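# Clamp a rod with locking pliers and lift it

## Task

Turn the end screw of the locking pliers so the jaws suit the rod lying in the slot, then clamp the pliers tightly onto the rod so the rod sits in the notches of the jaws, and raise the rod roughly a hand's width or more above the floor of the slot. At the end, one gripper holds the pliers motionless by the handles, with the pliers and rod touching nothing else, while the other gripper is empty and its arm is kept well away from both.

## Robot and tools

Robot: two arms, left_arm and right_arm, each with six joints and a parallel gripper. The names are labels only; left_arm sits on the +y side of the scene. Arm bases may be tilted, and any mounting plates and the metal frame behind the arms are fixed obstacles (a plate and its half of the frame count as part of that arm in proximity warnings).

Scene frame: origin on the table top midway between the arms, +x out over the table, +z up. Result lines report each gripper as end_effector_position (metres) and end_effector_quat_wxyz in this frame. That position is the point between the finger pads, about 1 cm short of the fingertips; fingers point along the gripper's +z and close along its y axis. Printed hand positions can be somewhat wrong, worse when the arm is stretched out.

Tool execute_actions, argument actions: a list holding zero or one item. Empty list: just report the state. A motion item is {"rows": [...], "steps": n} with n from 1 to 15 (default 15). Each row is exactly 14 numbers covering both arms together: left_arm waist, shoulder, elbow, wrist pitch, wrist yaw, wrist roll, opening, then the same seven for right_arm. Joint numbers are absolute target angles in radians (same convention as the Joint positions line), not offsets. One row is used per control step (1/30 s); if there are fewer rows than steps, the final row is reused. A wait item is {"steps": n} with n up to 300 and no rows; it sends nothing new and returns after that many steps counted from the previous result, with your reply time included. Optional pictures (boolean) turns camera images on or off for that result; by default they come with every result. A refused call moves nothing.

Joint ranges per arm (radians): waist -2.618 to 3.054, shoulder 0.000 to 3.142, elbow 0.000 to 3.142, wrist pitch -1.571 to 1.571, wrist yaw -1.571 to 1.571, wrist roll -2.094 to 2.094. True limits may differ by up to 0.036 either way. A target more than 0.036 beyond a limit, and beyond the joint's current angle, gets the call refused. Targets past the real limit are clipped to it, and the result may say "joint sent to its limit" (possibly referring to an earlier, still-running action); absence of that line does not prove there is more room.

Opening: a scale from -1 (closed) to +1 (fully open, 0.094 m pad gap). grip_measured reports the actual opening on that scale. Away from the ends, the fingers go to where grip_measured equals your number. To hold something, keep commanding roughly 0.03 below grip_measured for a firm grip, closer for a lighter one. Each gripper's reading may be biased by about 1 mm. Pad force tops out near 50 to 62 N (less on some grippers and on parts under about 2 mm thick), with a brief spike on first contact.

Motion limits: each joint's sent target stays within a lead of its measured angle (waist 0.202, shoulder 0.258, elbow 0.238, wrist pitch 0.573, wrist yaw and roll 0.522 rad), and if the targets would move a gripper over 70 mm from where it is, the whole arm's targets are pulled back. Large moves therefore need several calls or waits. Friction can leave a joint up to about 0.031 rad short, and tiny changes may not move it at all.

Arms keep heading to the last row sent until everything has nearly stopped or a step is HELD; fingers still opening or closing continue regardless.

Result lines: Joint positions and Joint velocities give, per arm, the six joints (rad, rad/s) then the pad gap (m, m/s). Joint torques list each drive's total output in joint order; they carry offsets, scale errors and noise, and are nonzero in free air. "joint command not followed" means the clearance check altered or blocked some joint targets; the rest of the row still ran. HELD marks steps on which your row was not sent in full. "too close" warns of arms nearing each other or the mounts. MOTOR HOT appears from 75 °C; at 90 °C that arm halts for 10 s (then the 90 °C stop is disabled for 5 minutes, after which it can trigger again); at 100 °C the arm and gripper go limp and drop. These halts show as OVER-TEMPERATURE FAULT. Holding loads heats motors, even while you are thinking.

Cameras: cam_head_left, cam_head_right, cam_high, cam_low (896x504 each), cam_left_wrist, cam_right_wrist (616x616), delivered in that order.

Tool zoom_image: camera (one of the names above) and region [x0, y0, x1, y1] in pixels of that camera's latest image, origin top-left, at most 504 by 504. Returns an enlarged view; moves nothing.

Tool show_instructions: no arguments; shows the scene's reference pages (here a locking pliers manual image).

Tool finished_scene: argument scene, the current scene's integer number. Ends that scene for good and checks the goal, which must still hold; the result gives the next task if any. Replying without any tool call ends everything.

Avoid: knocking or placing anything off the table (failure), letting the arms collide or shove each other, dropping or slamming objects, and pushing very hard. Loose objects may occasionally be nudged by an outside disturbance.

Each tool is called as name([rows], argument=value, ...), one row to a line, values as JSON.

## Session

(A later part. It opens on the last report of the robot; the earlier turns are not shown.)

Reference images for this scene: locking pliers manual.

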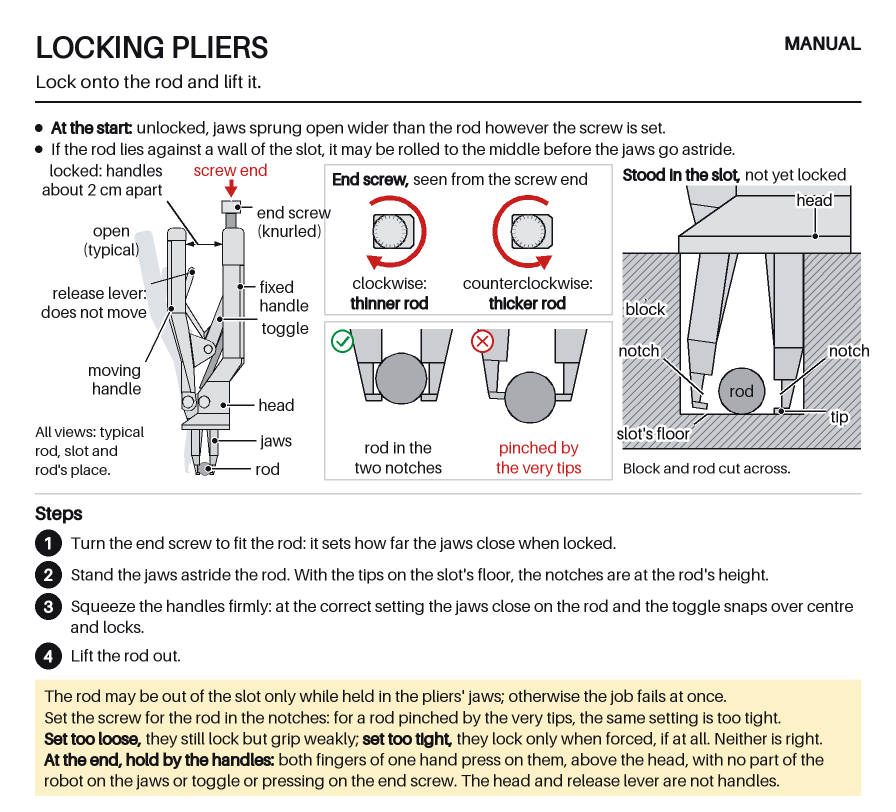

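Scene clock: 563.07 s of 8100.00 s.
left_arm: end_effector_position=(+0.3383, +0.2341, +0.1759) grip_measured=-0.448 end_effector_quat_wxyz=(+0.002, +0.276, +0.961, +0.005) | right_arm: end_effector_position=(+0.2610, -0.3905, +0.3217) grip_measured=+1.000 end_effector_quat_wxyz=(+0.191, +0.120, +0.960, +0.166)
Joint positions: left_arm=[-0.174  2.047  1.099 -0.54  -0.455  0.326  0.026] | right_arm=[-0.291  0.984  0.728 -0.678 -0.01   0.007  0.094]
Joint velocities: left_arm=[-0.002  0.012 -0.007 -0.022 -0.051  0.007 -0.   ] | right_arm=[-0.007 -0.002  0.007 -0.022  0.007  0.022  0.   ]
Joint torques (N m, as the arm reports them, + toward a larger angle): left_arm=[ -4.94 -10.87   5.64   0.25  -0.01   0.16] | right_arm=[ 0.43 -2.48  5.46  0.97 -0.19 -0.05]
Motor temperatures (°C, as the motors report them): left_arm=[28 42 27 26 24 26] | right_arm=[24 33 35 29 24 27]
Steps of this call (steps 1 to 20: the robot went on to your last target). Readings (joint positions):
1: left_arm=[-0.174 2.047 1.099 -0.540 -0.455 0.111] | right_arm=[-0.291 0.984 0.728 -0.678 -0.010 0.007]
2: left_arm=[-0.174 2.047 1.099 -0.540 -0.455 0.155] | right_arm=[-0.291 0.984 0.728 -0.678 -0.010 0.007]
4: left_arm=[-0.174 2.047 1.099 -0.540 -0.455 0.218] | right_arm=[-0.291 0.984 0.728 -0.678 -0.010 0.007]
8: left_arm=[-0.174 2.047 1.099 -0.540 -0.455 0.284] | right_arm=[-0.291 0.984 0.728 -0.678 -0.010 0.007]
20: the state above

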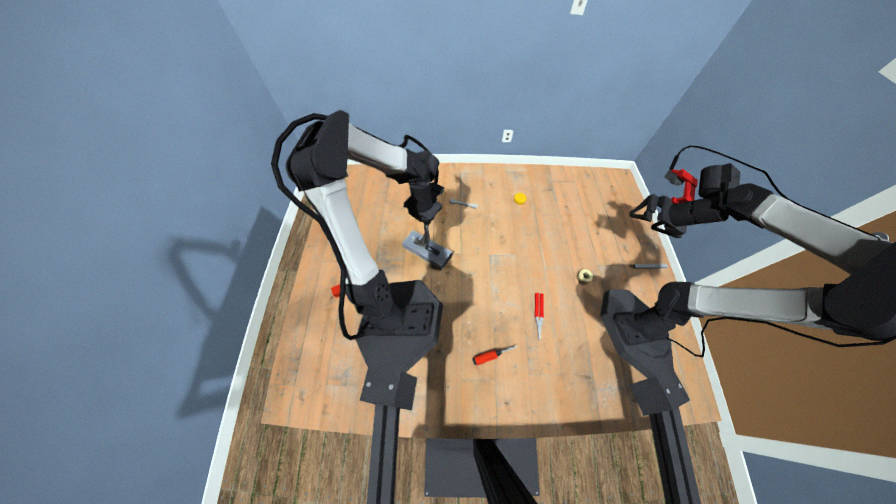

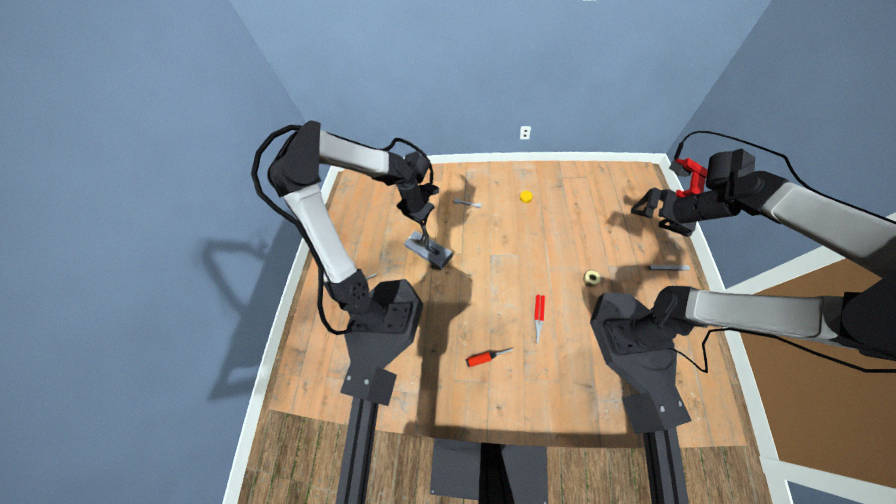

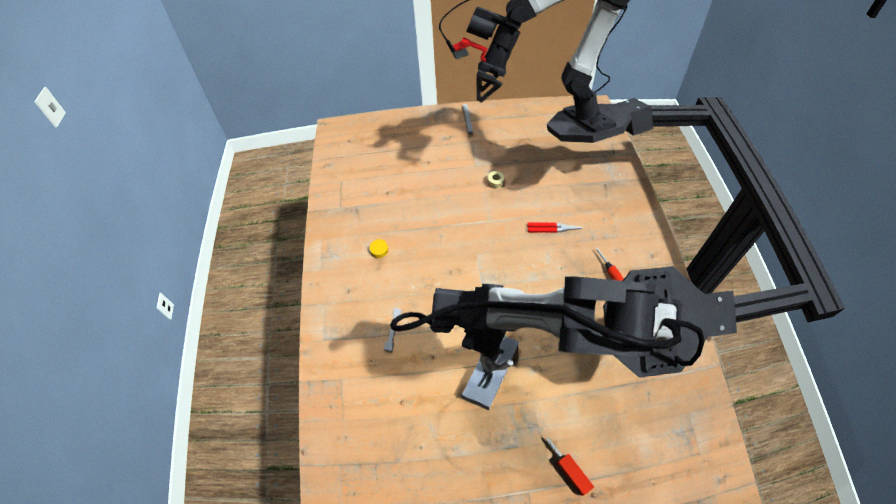

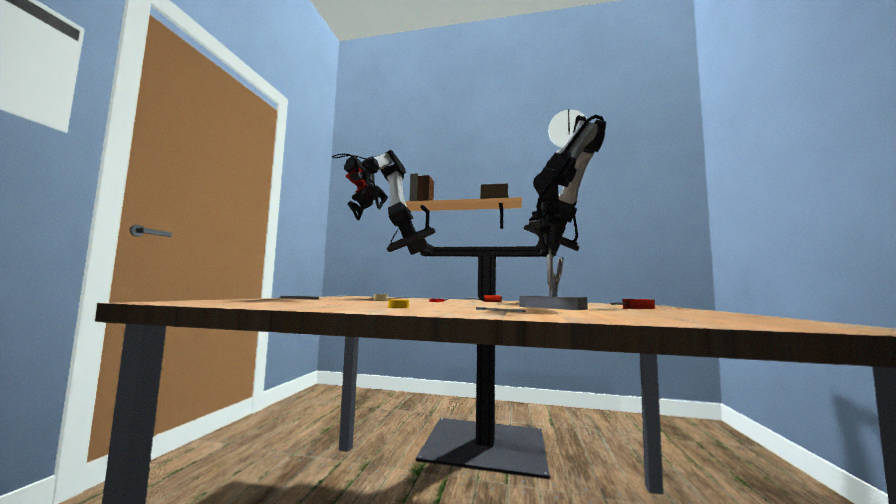

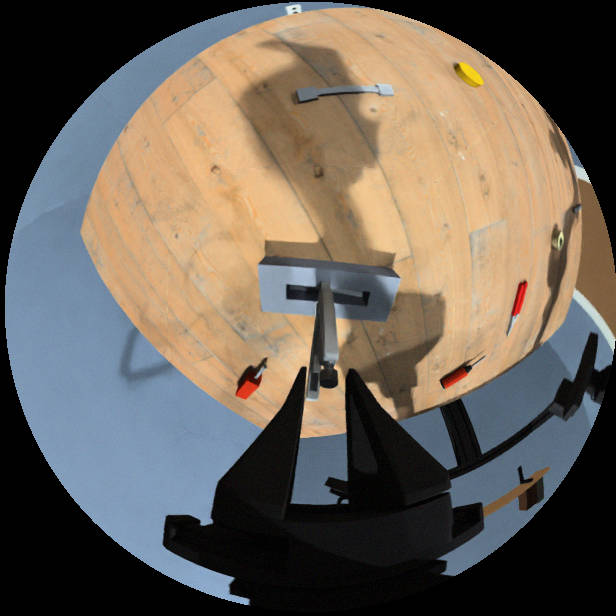

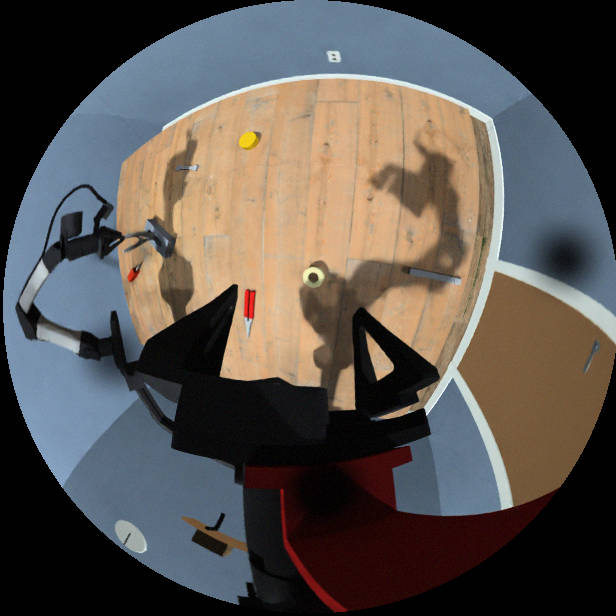

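execute_actions([
  {"rows":[[-0.178,2.055,1.105,-0.558,-0.432,2.06,-0.45,-0.3,1.0,0.7,-0.7,0,0,1]],"steps":15},
], pictures=false)

execute_actions([
  {"steps":20},
])

zoom_image(camera="cam_left_wrist", region=[250, 300, 400, 450])

Scene clock: 567.97 s of 8100.00 s.
left_arm: end_effector_position=(+0.3366, +0.2318, +0.1759) grip_measured=-0.448 end_effector_quat_wxyz=(+0.002, +0.838, +0.545, -0.002) | right_arm: end_effector_position=(+0.2610, -0.3905, +0.3217) grip_measured=+1.000 end_effector_quat_wxyz=(+0.191, +0.120, +0.960, +0.166)
Joint positions: left_arm=[-0.174  2.047  1.099 -0.544 -0.439  1.752  0.026] | right_arm=[-0.291  0.984  0.728 -0.678 -0.01   0.007  0.094]
Joint velocities: left_arm=[-0.017  0.002  0.012  0.037 -0.051  2.088 -0.   ] | right_arm=[ 0.022  0.007 -0.007 -0.007 -0.066  0.037  0.   ]
Joint torques (N m, as the arm reports them, + toward a larger angle): left_arm=[ -4.91 -10.78   5.56   0.2    0.18   0.13] | right_arm=[ 0.53 -2.32  5.45  0.97 -0.15 -0.07]
Motor temperatures (°C, as the motors report them): left_arm=[29 42 27 26 24 26] | right_arm=[24 33 35 29 24 27]
Steps of this call (steps 1 to 15: the robot went on to your last target; steps 16 to 132: nothing new was sent; steps 133 to 147: all 15 steps of this action). Readings (joint positions):
133: left_arm=[-0.174 2.047 1.099 -0.540 -0.453 0.403] | right_arm=[-0.291 0.984 0.728 -0.678 -0.010 0.007]
134: left_arm=[-0.174 2.047 1.099 -0.540 -0.451 0.503] | right_arm=[-0.291 0.984 0.728 -0.678 -0.010 0.007]
136: left_arm=[-0.174 2.047 1.099 -0.541 -0.447 0.699] | right_arm=[-0.291 0.984 0.728 -0.678 -0.010 0.007]
140: left_arm=[-0.174 2.047 1.099 -0.542 -0.442 1.093] | right_arm=[-0.291 0.984 0.728 -0.678 -0.010 0.007]
147: the state above

Scene clock: 568.63 s of 8100.00 s.
left_arm: end_effector_position=(+0.3363, +0.2318, +0.1759) grip_measured=-0.448 end_effector_quat_wxyz=(+0.002, +0.910, +0.415, -0.003) | right_arm: end_effector_position=(+0.2610, -0.3905, +0.3217) grip_measured=+1.000 end_effector_quat_wxyz=(+0.191, +0.120, +0.960, +0.166)
Joint positions: left_arm=[-0.174  2.047  1.099 -0.546 -0.439  2.05   0.026] | right_arm=[-0.291  0.984  0.728 -0.678 -0.01   0.007  0.094]
Joint velocities: left_arm=[ 0.012 -0.017 -0.007 -0.037 -0.081 -0.007  0.   ] | right_arm=[ 0.007  0.002  0.002 -0.037  0.007 -0.081  0.   ]
Joint torques (N m, as the arm reports them, + toward a larger angle): left_arm=[ -4.88 -10.75   5.52   0.15   0.16   0.17] | right_arm=[ 0.43 -2.63  5.59  0.93 -0.16 -0.08]
Motor temperatures (°C, as the motors report them): left_arm=[29 42 27 26 24 26] | right_arm=[24 33 35 29 24 27]
Steps of this call (steps 1 to 20: the robot went on to your last target). Readings (joint positions):
1: left_arm=[-0.174 2.047 1.099 -0.545 -0.439 1.813] | right_arm=[-0.291 0.984 0.728 -0.678 -0.010 0.007]
2: left_arm=[-0.174 2.047 1.099 -0.545 -0.439 1.861] | right_arm=[-0.291 0.984 0.728 -0.678 -0.010 0.007]
4: left_arm=[-0.174 2.047 1.099 -0.546 -0.439 1.931] | right_arm=[-0.291 0.984 0.728 -0.678 -0.010 0.007]
8: left_arm=[-0.174 2.047 1.099 -0.546 -0.439 2.004] | right_arm=[-0.291 0.984 0.728 -0.678 -0.010 0.007]
20: the state above

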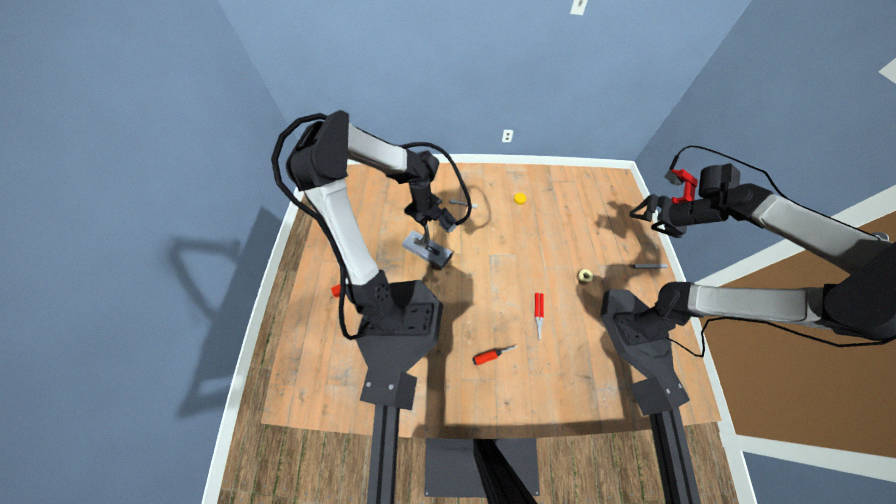

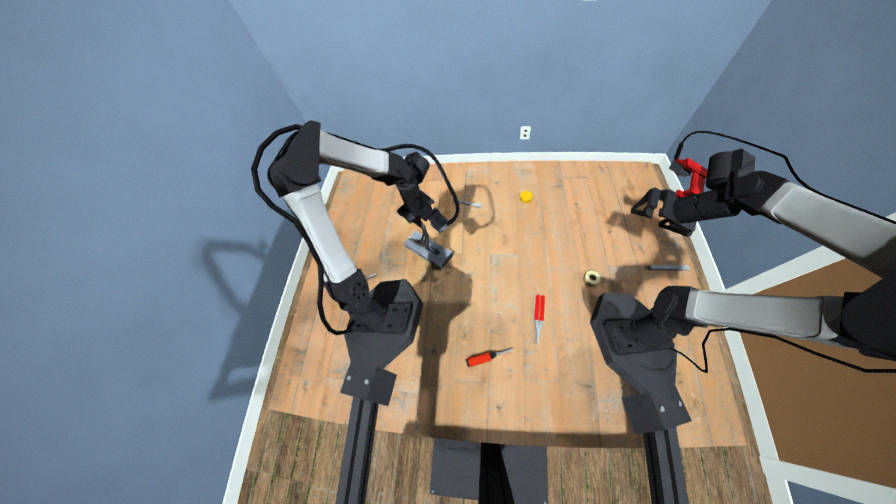

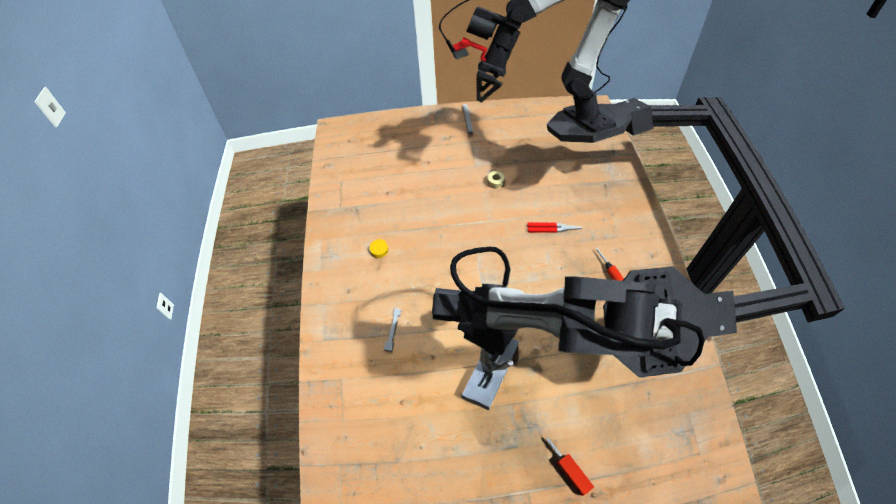

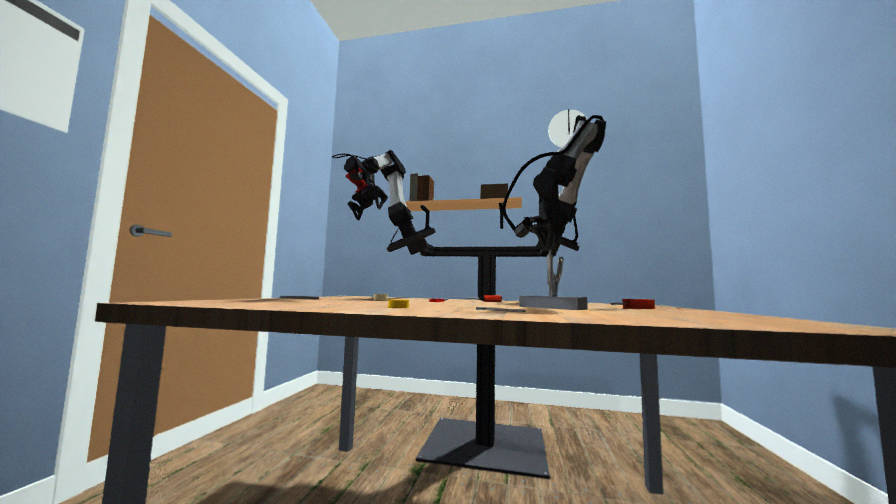

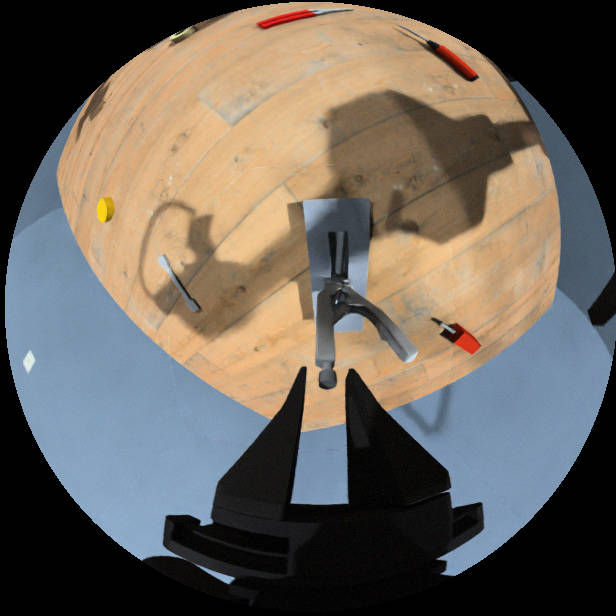

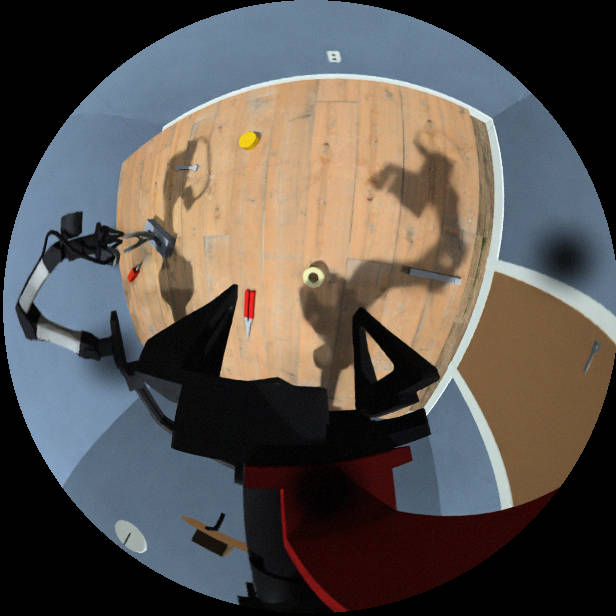

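Region (250, 300, 400, 450) of cam_left_wrist's 616x616 image, scaled by 3.360, with more detail than that image has.

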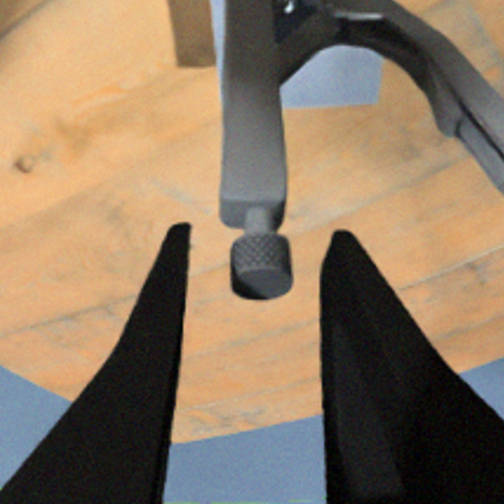

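execute_actions([
  {"rows":[[-0.176,2.052,1.102,-0.55,-0.439,2.055,-0.55,-0.3,1.0,0.7,-0.7,0,0,1],[-0.176,2.052,1.102,-0.55,-0.439,2.055,-0.62,-0.3,1.0,0.7,-0.7,0,0,1],[-0.176,2.052,1.102,-0.55,-0.439,2.055,-0.66,-0.3,1.0,0.7,-0.7,0,0,1],[-0.176,2.052,1.102,-0.55,-0.439,2.055,-0.69,-0.3,1.0,0.7,-0.7,0,0,1],[-0.176,2.052,1.102,-0.55,-0.439,2.055,-0.71,-0.3,1.0,0.7,-0.7,0,0,1],[-0.176,2.052,1.102,-0.55,-0.439,2.055,-0.73,-0.3,1.0,0.7,-0.7,0,0,1],[-0.176,2.052,1.102,-0.55,-0.439,2.055,-0.745,-0.3,1.0,0.7,-0.7,0,0,1],[-0.176,2.052,1.102,-0.55,-0.439,2.055,-0.76,-0.3,1.0,0.7,-0.7,0,0,1],[-0.176,2.052,1.102,-0.55,-0.439,2.055,-0.775,-0.3,1.0,0.7,-0.7,0,0,1],[-0.176,2.052,1.102,-0.55,-0.439,2.055,-0.785,-0.3,1.0,0.7,-0.7,0,0,1]],"steps":13},
], pictures=false)

execute_actions([
  {"rows":[[-0.176,2.052,1.102,-0.55,-0.439,2.0,-0.785,-0.3,1.0,0.7,-0.7,0,0,1],[-0.176,2.052,1.102,-0.55,-0.439,1.95,-0.785,-0.3,1.0,0.7,-0.7,0,0,1],[-0.176,2.052,1.102,-0.55,-0.439,1.9,-0.785,-0.3,1.0,0.7,-0.7,0,0,1],[-0.176,2.052,1.102,-0.55,-0.439,1.85,-0.785,-0.3,1.0,0.7,-0.7,0,0,1],[-0.176,2.052,1.102,-0.55,-0.439,1.8,-0.785,-0.3,1.0,0.7,-0.7,0,0,1],[-0.176,2.052,1.102,-0.55,-0.439,1.75,-0.785,-0.3,1.0,0.7,-0.7,0,0,1],[-0.176,2.052,1.102,-0.55,-0.439,1.7,-0.785,-0.3,1.0,0.7,-0.7,0,0,1],[-0.176,2.052,1.102,-0.55,-0.439,1.65,-0.785,-0.3,1.0,0.7,-0.7,0,0,1],[-0.176,2.052,1.102,-0.55,-0.439,1.6,-0.785,-0.3,1.0,0.7,-0.7,0,0,1],[-0.176,2.052,1.102,-0.55,-0.439,1.55,-0.785,-0.3,1.0,0.7,-0.7,0,0,1],[-0.176,2.052,1.102,-0.55,-0.439,1.5,-0.785,-0.3,1.0,0.7,-0.7,0,0,1],[-0.176,2.052,1.102,-0.55,-0.439,1.45,-0.785,-0.3,1.0,0.7,-0.7,0,0,1],[-0.176,2.052,1.102,-0.55,-0.439,1.4,-0.785,-0.3,1.0,0.7,-0.7,0,0,1],[-0.176,2.052,1.102,-0.55,-0.439,1.35,-0.785,-0.3,1.0,0.7,-0.7,0,0,1],[-0.176,2.052,1.102,-0.55,-0.439,1.3,-0.785,-0.3,1.0,0.7,-0.7,0,0,1]],"steps":15},
], pictures=false)

execute_actions([
  {"rows":[[-0.176,2.052,1.102,-0.55,-0.439,1.2,-0.785,-0.3,1.0,0.7,-0.7,0,0,1],[-0.176,2.052,1.102,-0.55,-0.439,1.1,-0.785,-0.3,1.0,0.7,-0.7,0,0,1],[-0.176,2.052,1.102,-0.55,-0.439,1.0,-0.785,-0.3,1.0,0.7,-0.7,0,0,1],[-0.176,2.052,1.102,-0.55,-0.439,-2.06,-0.785,-0.3,1.0,0.7,-0.7,0,0,1]],"steps":15},
], pictures=false)

execute_actions([
  {"steps":38},
])

Scene clock: 602.60 s of 8100.00 s.
left_arm: end_effector_position=(+0.3363, +0.2318, +0.1759) grip_measured=-0.774 end_effector_quat_wxyz=(+0.002, +0.911, +0.413, -0.003) | right_arm: end_effector_position=(+0.2610, -0.3905, +0.3217) grip_measured=+1.000 end_effector_quat_wxyz=(+0.191, +0.120, +0.960, +0.166)
Joint positions: left_arm=[-0.174  2.047  1.099 -0.546 -0.439  2.053  0.011] | right_arm=[-0.291  0.984  0.728 -0.678 -0.01   0.007  0.094]
Joint velocities: left_arm=[ 0.007  0.022  0.012  0.022  0.022 -0.022 -0.001] | right_arm=[ 0.012 -0.007 -0.007 -0.007  0.007  0.051  0.   ]
Joint torques (N m, as the arm reports them, + toward a larger angle): left_arm=[ -4.72 -11.04   5.27   0.24   0.09   0.12] | right_arm=[ 0.51 -2.57  5.56  0.96 -0.17 -0.06]
Motor temperatures (°C, as the motors report them): left_arm=[29 42 28 26 24 26] | right_arm=[24 32 35 29 24 27]
Steps of this call (steps 1 to 30: the robot went on to your last target; steps 31 to 1006: nothing new was sent; steps 1007 to 1019: all 13 steps of this action). Readings (joint positions):
1007: left_arm=[-0.174 2.047 1.099 -0.546 -0.439 2.053] | right_arm=[-0.291 0.984 0.728 -0.678 -0.010 0.007]
1008: left_arm=[-0.174 2.047 1.099 -0.546 -0.439 2.053] | right_arm=[-0.291 0.984 0.728 -0.678 -0.010 0.007]
1010: left_arm=[-0.174 2.047 1.099 -0.546 -0.439 2.053] | right_arm=[-0.291 0.984 0.728 -0.678 -0.010 0.007]
1014: left_arm=[-0.174 2.047 1.099 -0.546 -0.439 2.053] | right_arm=[-0.291 0.984 0.728 -0.678 -0.010 0.007]
1019: the state above

Scene clock: 603.10 s of 8100.00 s.
left_arm: end_effector_position=(+0.3363, +0.2318, +0.1759) grip_measured=-0.774 end_effector_quat_wxyz=(+0.001, +0.767, +0.641, -0.003) | right_arm: end_effector_position=(+0.2610, -0.3905, +0.3217) grip_measured=+1.000 end_effector_quat_wxyz=(+0.191, +0.120, +0.960, +0.166)
Joint positions: left_arm=[-0.174  2.047  1.099 -0.546 -0.439  1.512  0.011] | right_arm=[-0.291  0.984  0.728 -0.678 -0.01   0.007  0.094]
Joint velocities: left_arm=[ 0.002 -0.002 -0.012 -0.081 -0.007 -1.385  0.001] | right_arm=[-0.007 -0.022  0.007  0.007  0.007 -0.095  0.   ]
Joint torques (N m, as the arm reports them, + toward a larger angle): left_arm=[ -4.66 -11.08   5.27   0.29   0.1    0.04] | right_arm=[ 0.46 -2.31  5.56  1.01 -0.19 -0.06]
Motor temperatures (°C, as the motors report them): left_arm=[29 42 28 26 24 26] | right_arm=[24 32 35 29 24 27]
Steps of this call (steps 1 to 15: all 15 steps of this action). Readings (joint positions):
1: left_arm=[-0.174 2.047 1.099 -0.546 -0.439 2.047] | right_arm=[-0.291 0.984 0.728 -0.678 -0.010 0.007]
2: left_arm=[-0.174 2.047 1.099 -0.546 -0.439 2.031] | right_arm=[-0.291 0.984 0.728 -0.678 -0.010 0.007]
4: left_arm=[-0.174 2.047 1.099 -0.546 -0.439 1.981] | right_arm=[-0.291 0.984 0.728 -0.678 -0.010 0.007]
8: left_arm=[-0.174 2.047 1.099 -0.546 -0.439 1.833] | right_arm=[-0.291 0.984 0.728 -0.678 -0.010 0.007]
15: the state above

Scene clock: 603.60 s of 8100.00 s.
left_arm: end_effector_position=(+0.3364, +0.2320, +0.1759) grip_measured=-0.775 end_effector_quat_wxyz=(-0.001, +0.193, +0.981, -0.003) | right_arm: end_effector_position=(+0.2610, -0.3905, +0.3217) grip_measured=+1.000 end_effector_quat_wxyz=(+0.191, +0.120, +0.960, +0.166)
Joint positions: left_arm=[-0.174  2.047  1.099 -0.546 -0.44   0.152  0.011] | right_arm=[-0.291  0.984  0.728 -0.678 -0.01   0.007  0.094]
Joint velocities: left_arm=[ 0.002  0.012 -0.002 -0.051 -0.007 -2.894 -0.001] | right_arm=[-0.012 -0.007  0.002  0.007  0.051 -0.037  0.   ]
Joint torques (N m, as the arm reports them, + toward a larger angle): left_arm=[ -4.73 -11.15   5.37   0.37   0.05   0.09] | right_arm=[ 0.46 -2.44  5.55  1.02 -0.14 -0.04]
Motor temperatures (°C, as the motors report them): left_arm=[29 42 28 26 24 26] | right_arm=[24 32 35 29 24 27]
Steps of this call (steps 1 to 15: all 15 steps of this action). Readings (joint positions):
1: left_arm=[-0.174 2.047 1.099 -0.546 -0.439 1.457] | right_arm=[-0.291 0.984 0.728 -0.678 -0.010 0.007]
2: left_arm=[-0.174 2.047 1.099 -0.546 -0.439 1.393] | right_arm=[-0.291 0.984 0.728 -0.678 -0.010 0.007]
4: left_arm=[-0.174 2.047 1.099 -0.546 -0.439 1.229] | right_arm=[-0.291 0.984 0.728 -0.678 -0.010 0.007]
8: left_arm=[-0.174 2.047 1.099 -0.546 -0.439 0.837] | right_arm=[-0.291 0.984 0.728 -0.678 -0.010 0.007]
15: the state above

Scene clock: 604.87 s of 8100.00 s.
left_arm: end_effector_position=(+0.3361, +0.2328, +0.1761) grip_measured=-0.775 end_effector_quat_wxyz=(+0.002, +0.786, -0.618, -0.001) | right_arm: end_effector_position=(+0.2610, -0.3905, +0.3217) grip_measured=+1.000 end_effector_quat_wxyz=(+0.191, +0.120, +0.960, +0.166)
Joint positions: left_arm=[-0.174  2.046  1.099 -0.548 -0.444 -2.046  0.011] | right_arm=[-0.291  0.984  0.728 -0.678 -0.01   0.007  0.094]
Joint velocities: left_arm=[-0.007 -0.007 -0.017 -0.007 -0.066 -0.051  0.   ] | right_arm=[ 0.007 -0.002  0.002  0.022  0.066  0.007  0.   ]
Joint torques (N m, as the arm reports them, + toward a larger angle): left_arm=[ -4.71 -10.92   5.24   0.25   0.01   0.  ] | right_arm=[ 0.36 -2.61  5.52  1.   -0.15 -0.03]
Motor temperatures (°C, as the motors report them): left_arm=[29 42 28 26 24 26] | right_arm=[24 32 35 29 24 27]
Steps of this call (steps 1 to 38: the robot went on to your last target). Readings (joint positions):
1: left_arm=[-0.174 2.047 1.099 -0.546 -0.440 0.054] | right_arm=[-0.291 0.984 0.728 -0.678 -0.010 0.007]
2: left_arm=[-0.174 2.047 1.099 -0.546 -0.441 -0.043] | right_arm=[-0.291 0.984 0.728 -0.678 -0.010 0.007]
4: left_arm=[-0.174 2.047 1.099 -0.546 -0.442 -0.239] | right_arm=[-0.291 0.984 0.728 -0.678 -0.010 0.007]
8: left_arm=[-0.174 2.047 1.099 -0.546 -0.443 -0.630] | right_arm=[-0.291 0.984 0.728 -0.678 -0.010 0.007]
38: the state above

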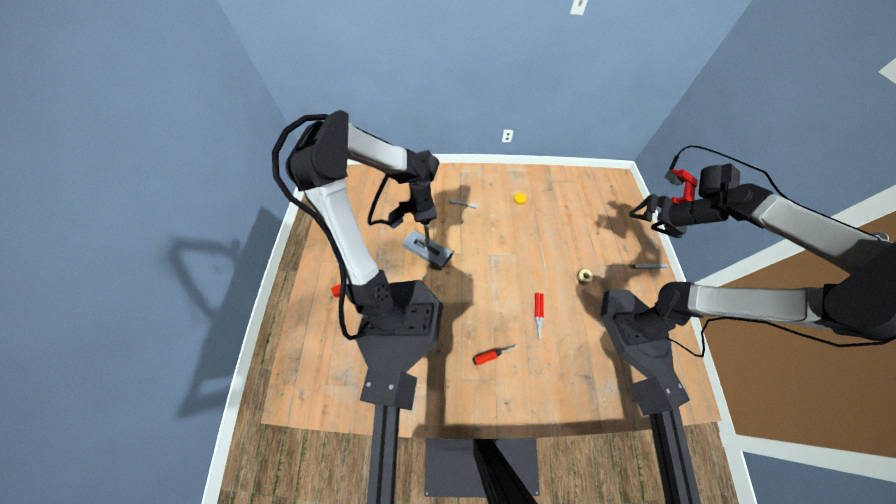

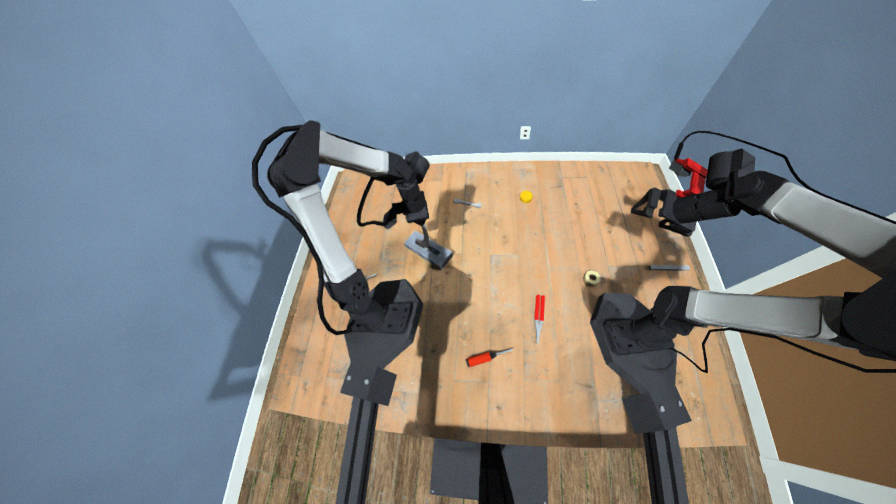

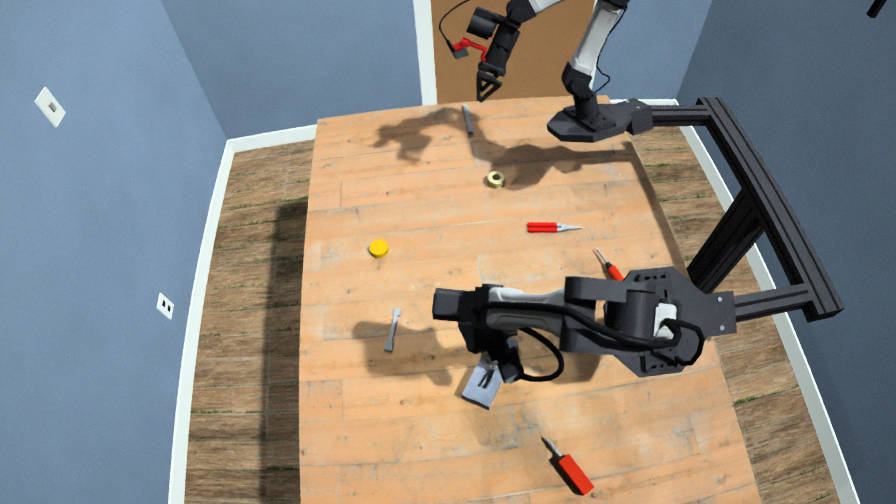

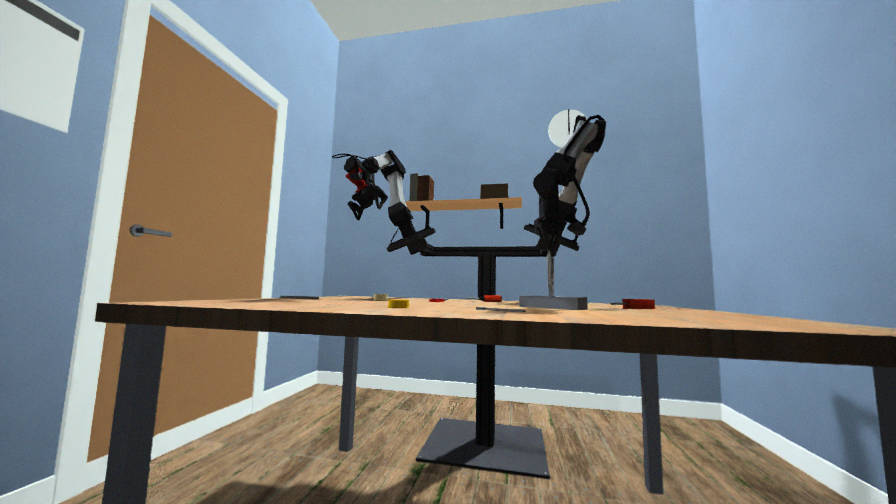

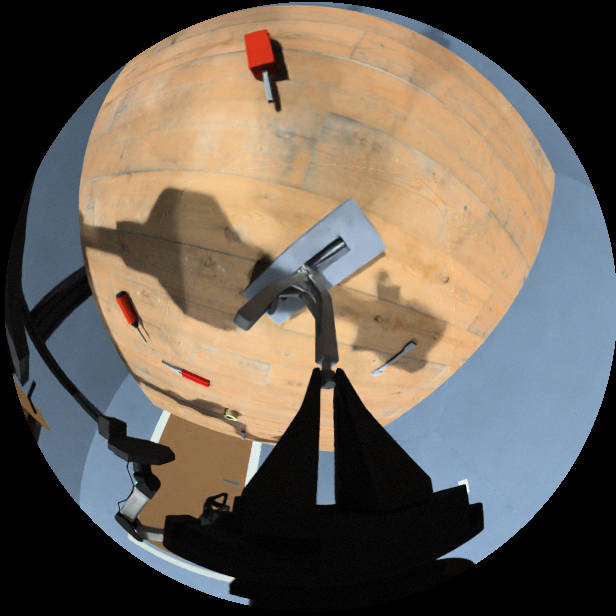

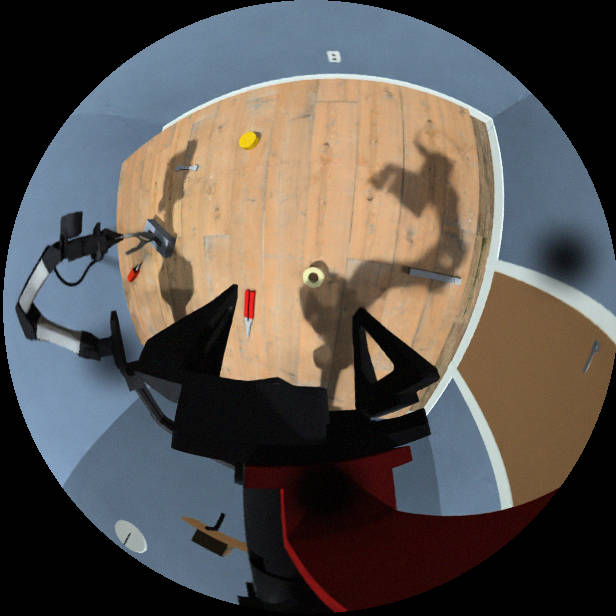

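execute_actions([
  {"rows":[[-0.176,2.05,1.102,-0.55,-0.444,-2.03,-0.785,-0.3,1.0,0.7,-0.7,0,0,1],[-0.176,2.05,1.102,-0.55,-0.444,-2.03,-0.785,-0.3,1.0,0.7,-0.7,0,0,1],[-0.176,2.05,1.102,-0.55,-0.444,-2.03,-0.775,-0.3,1.0,0.7,-0.7,0,0,1],[-0.176,2.05,1.102,-0.55,-0.444,-2.03,-0.765,-0.3,1.0,0.7,-0.7,0,0,1],[-0.176,2.05,1.102,-0.55,-0.444,-2.03,-0.755,-0.3,1.0,0.7,-0.7,0,0,1],[-0.176,2.05,1.102,-0.55,-0.444,-2.03,-0.74,-0.3,1.0,0.7,-0.7,0,0,1],[-0.176,2.05,1.102,-0.55,-0.444,-2.03,-0.72,-0.3,1.0,0.7,-0.7,0,0,1],[-0.176,2.05,1.102,-0.55,-0.444,-2.03,-0.69,-0.3,1.0,0.7,-0.7,0,0,1],[-0.176,2.05,1.102,-0.55,-0.444,-2.03,-0.65,-0.3,1.0,0.7,-0.7,0,0,1],[-0.176,2.05,1.102,-0.55,-0.444,-2.03,-0.6,-0.3,1.0,0.7,-0.7,0,0,1],[-0.176,2.05,1.102,-0.55,-0.444,-2.03,-0.55,-0.3,1.0,0.7,-0.7,0,0,1]],"steps":15},
])

Scene clock: 615.17 s of 8100.00 s.
left_arm: end_effector_position=(+0.3359, +0.2329, +0.1761) grip_measured=-0.552 end_effector_quat_wxyz=(+0.002, +0.783, -0.622, -0.001) | right_arm: end_effector_position=(+0.2610, -0.3905, +0.3217) grip_measured=+1.000 end_effector_quat_wxyz=(+0.191, +0.120, +0.960, +0.166)
Joint positions: left_arm=[-0.174  2.046  1.099 -0.549 -0.444 -2.037  0.021] | right_arm=[-0.291  0.984  0.728 -0.678 -0.01   0.007  0.094]
Joint velocities: left_arm=[-0.002  0.012 -0.012 -0.037 -0.066 -0.022 -0.001] | right_arm=[-0.027  0.007  0.002  0.051 -0.007 -0.007  0.   ]
Joint torques (N m, as the arm reports them, + toward a larger angle): left_arm=[ -4.73 -11.06   5.23   0.28  -0.04   0.17] | right_arm=[ 0.41 -2.47  5.52  0.96 -0.16 -0.05]
Motor temperatures (°C, as the motors report them): left_arm=[29 42 28 26 24 26] | right_arm=[24 32 35 29 24 27]
Steps of this call (steps 1 to 30: the robot went on to your last target; steps 31 to 294: nothing new was sent; steps 295 to 309: all 15 steps of this action). Readings (joint positions):
295: left_arm=[-0.174 2.046 1.099 -0.548 -0.444 -2.049] | right_arm=[-0.291 0.984 0.728 -0.678 -0.010 0.007]
296: left_arm=[-0.174 2.046 1.099 -0.548 -0.444 -2.046] | right_arm=[-0.291 0.984 0.728 -0.678 -0.010 0.007]
298: left_arm=[-0.174 2.046 1.099 -0.548 -0.444 -2.043] | right_arm=[-0.291 0.984 0.728 -0.678 -0.010 0.007]
302: left_arm=[-0.174 2.046 1.099 -0.549 -0.444 -2.039] | right_arm=[-0.291 0.984 0.728 -0.678 -0.010 0.007]
309: the state above

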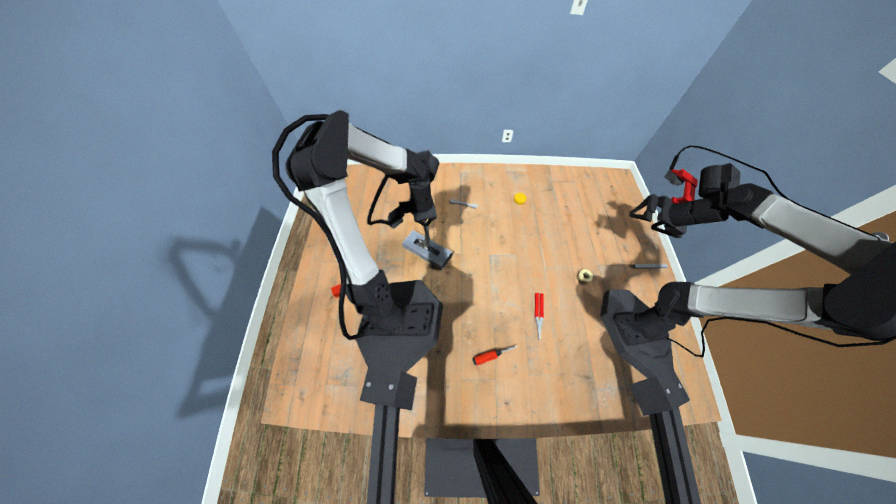

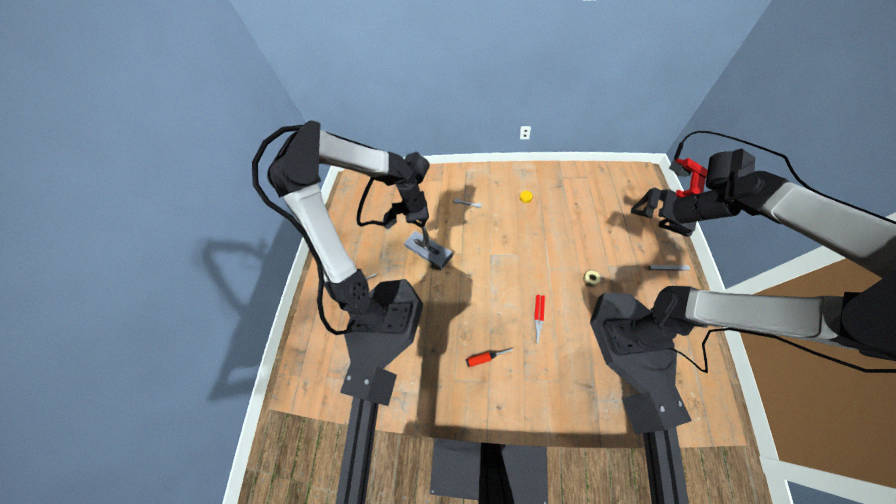

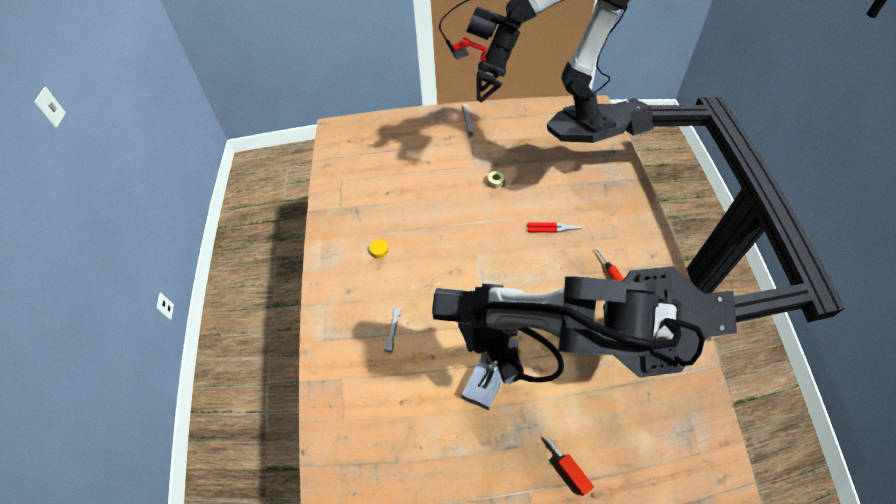

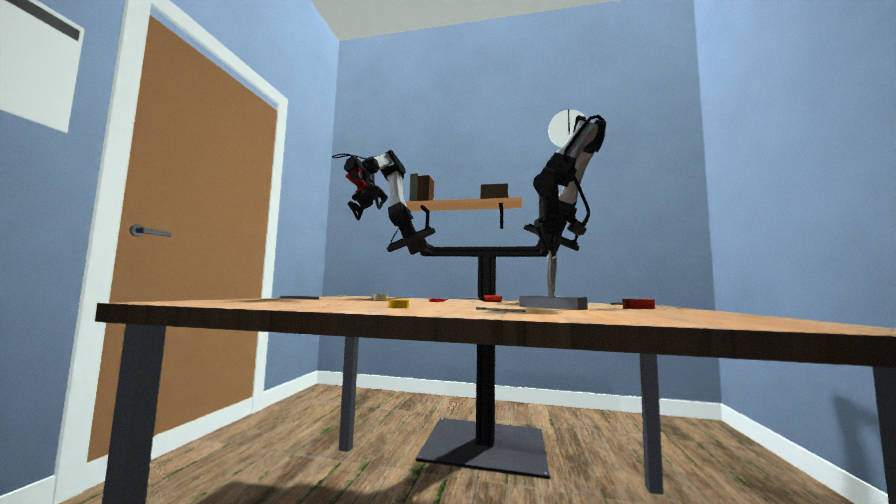

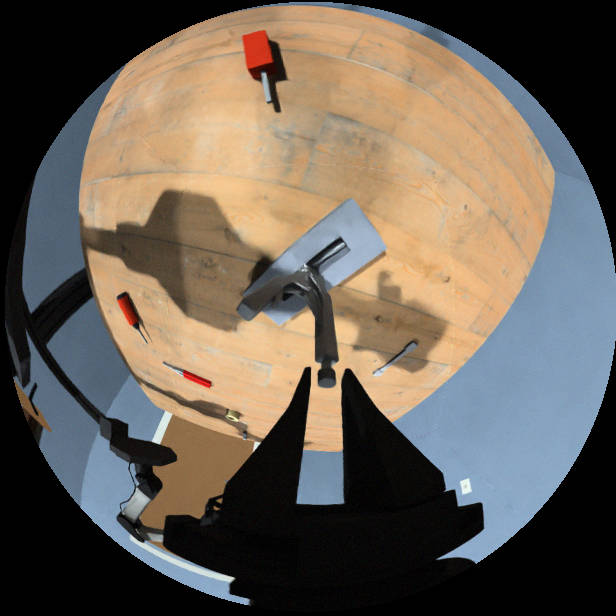

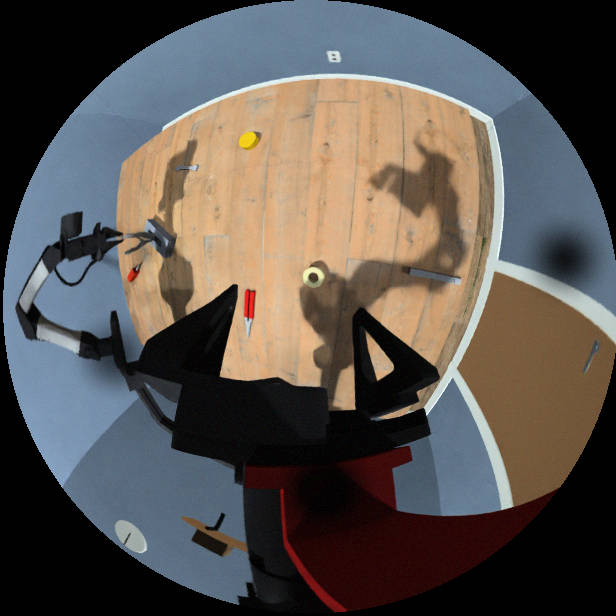

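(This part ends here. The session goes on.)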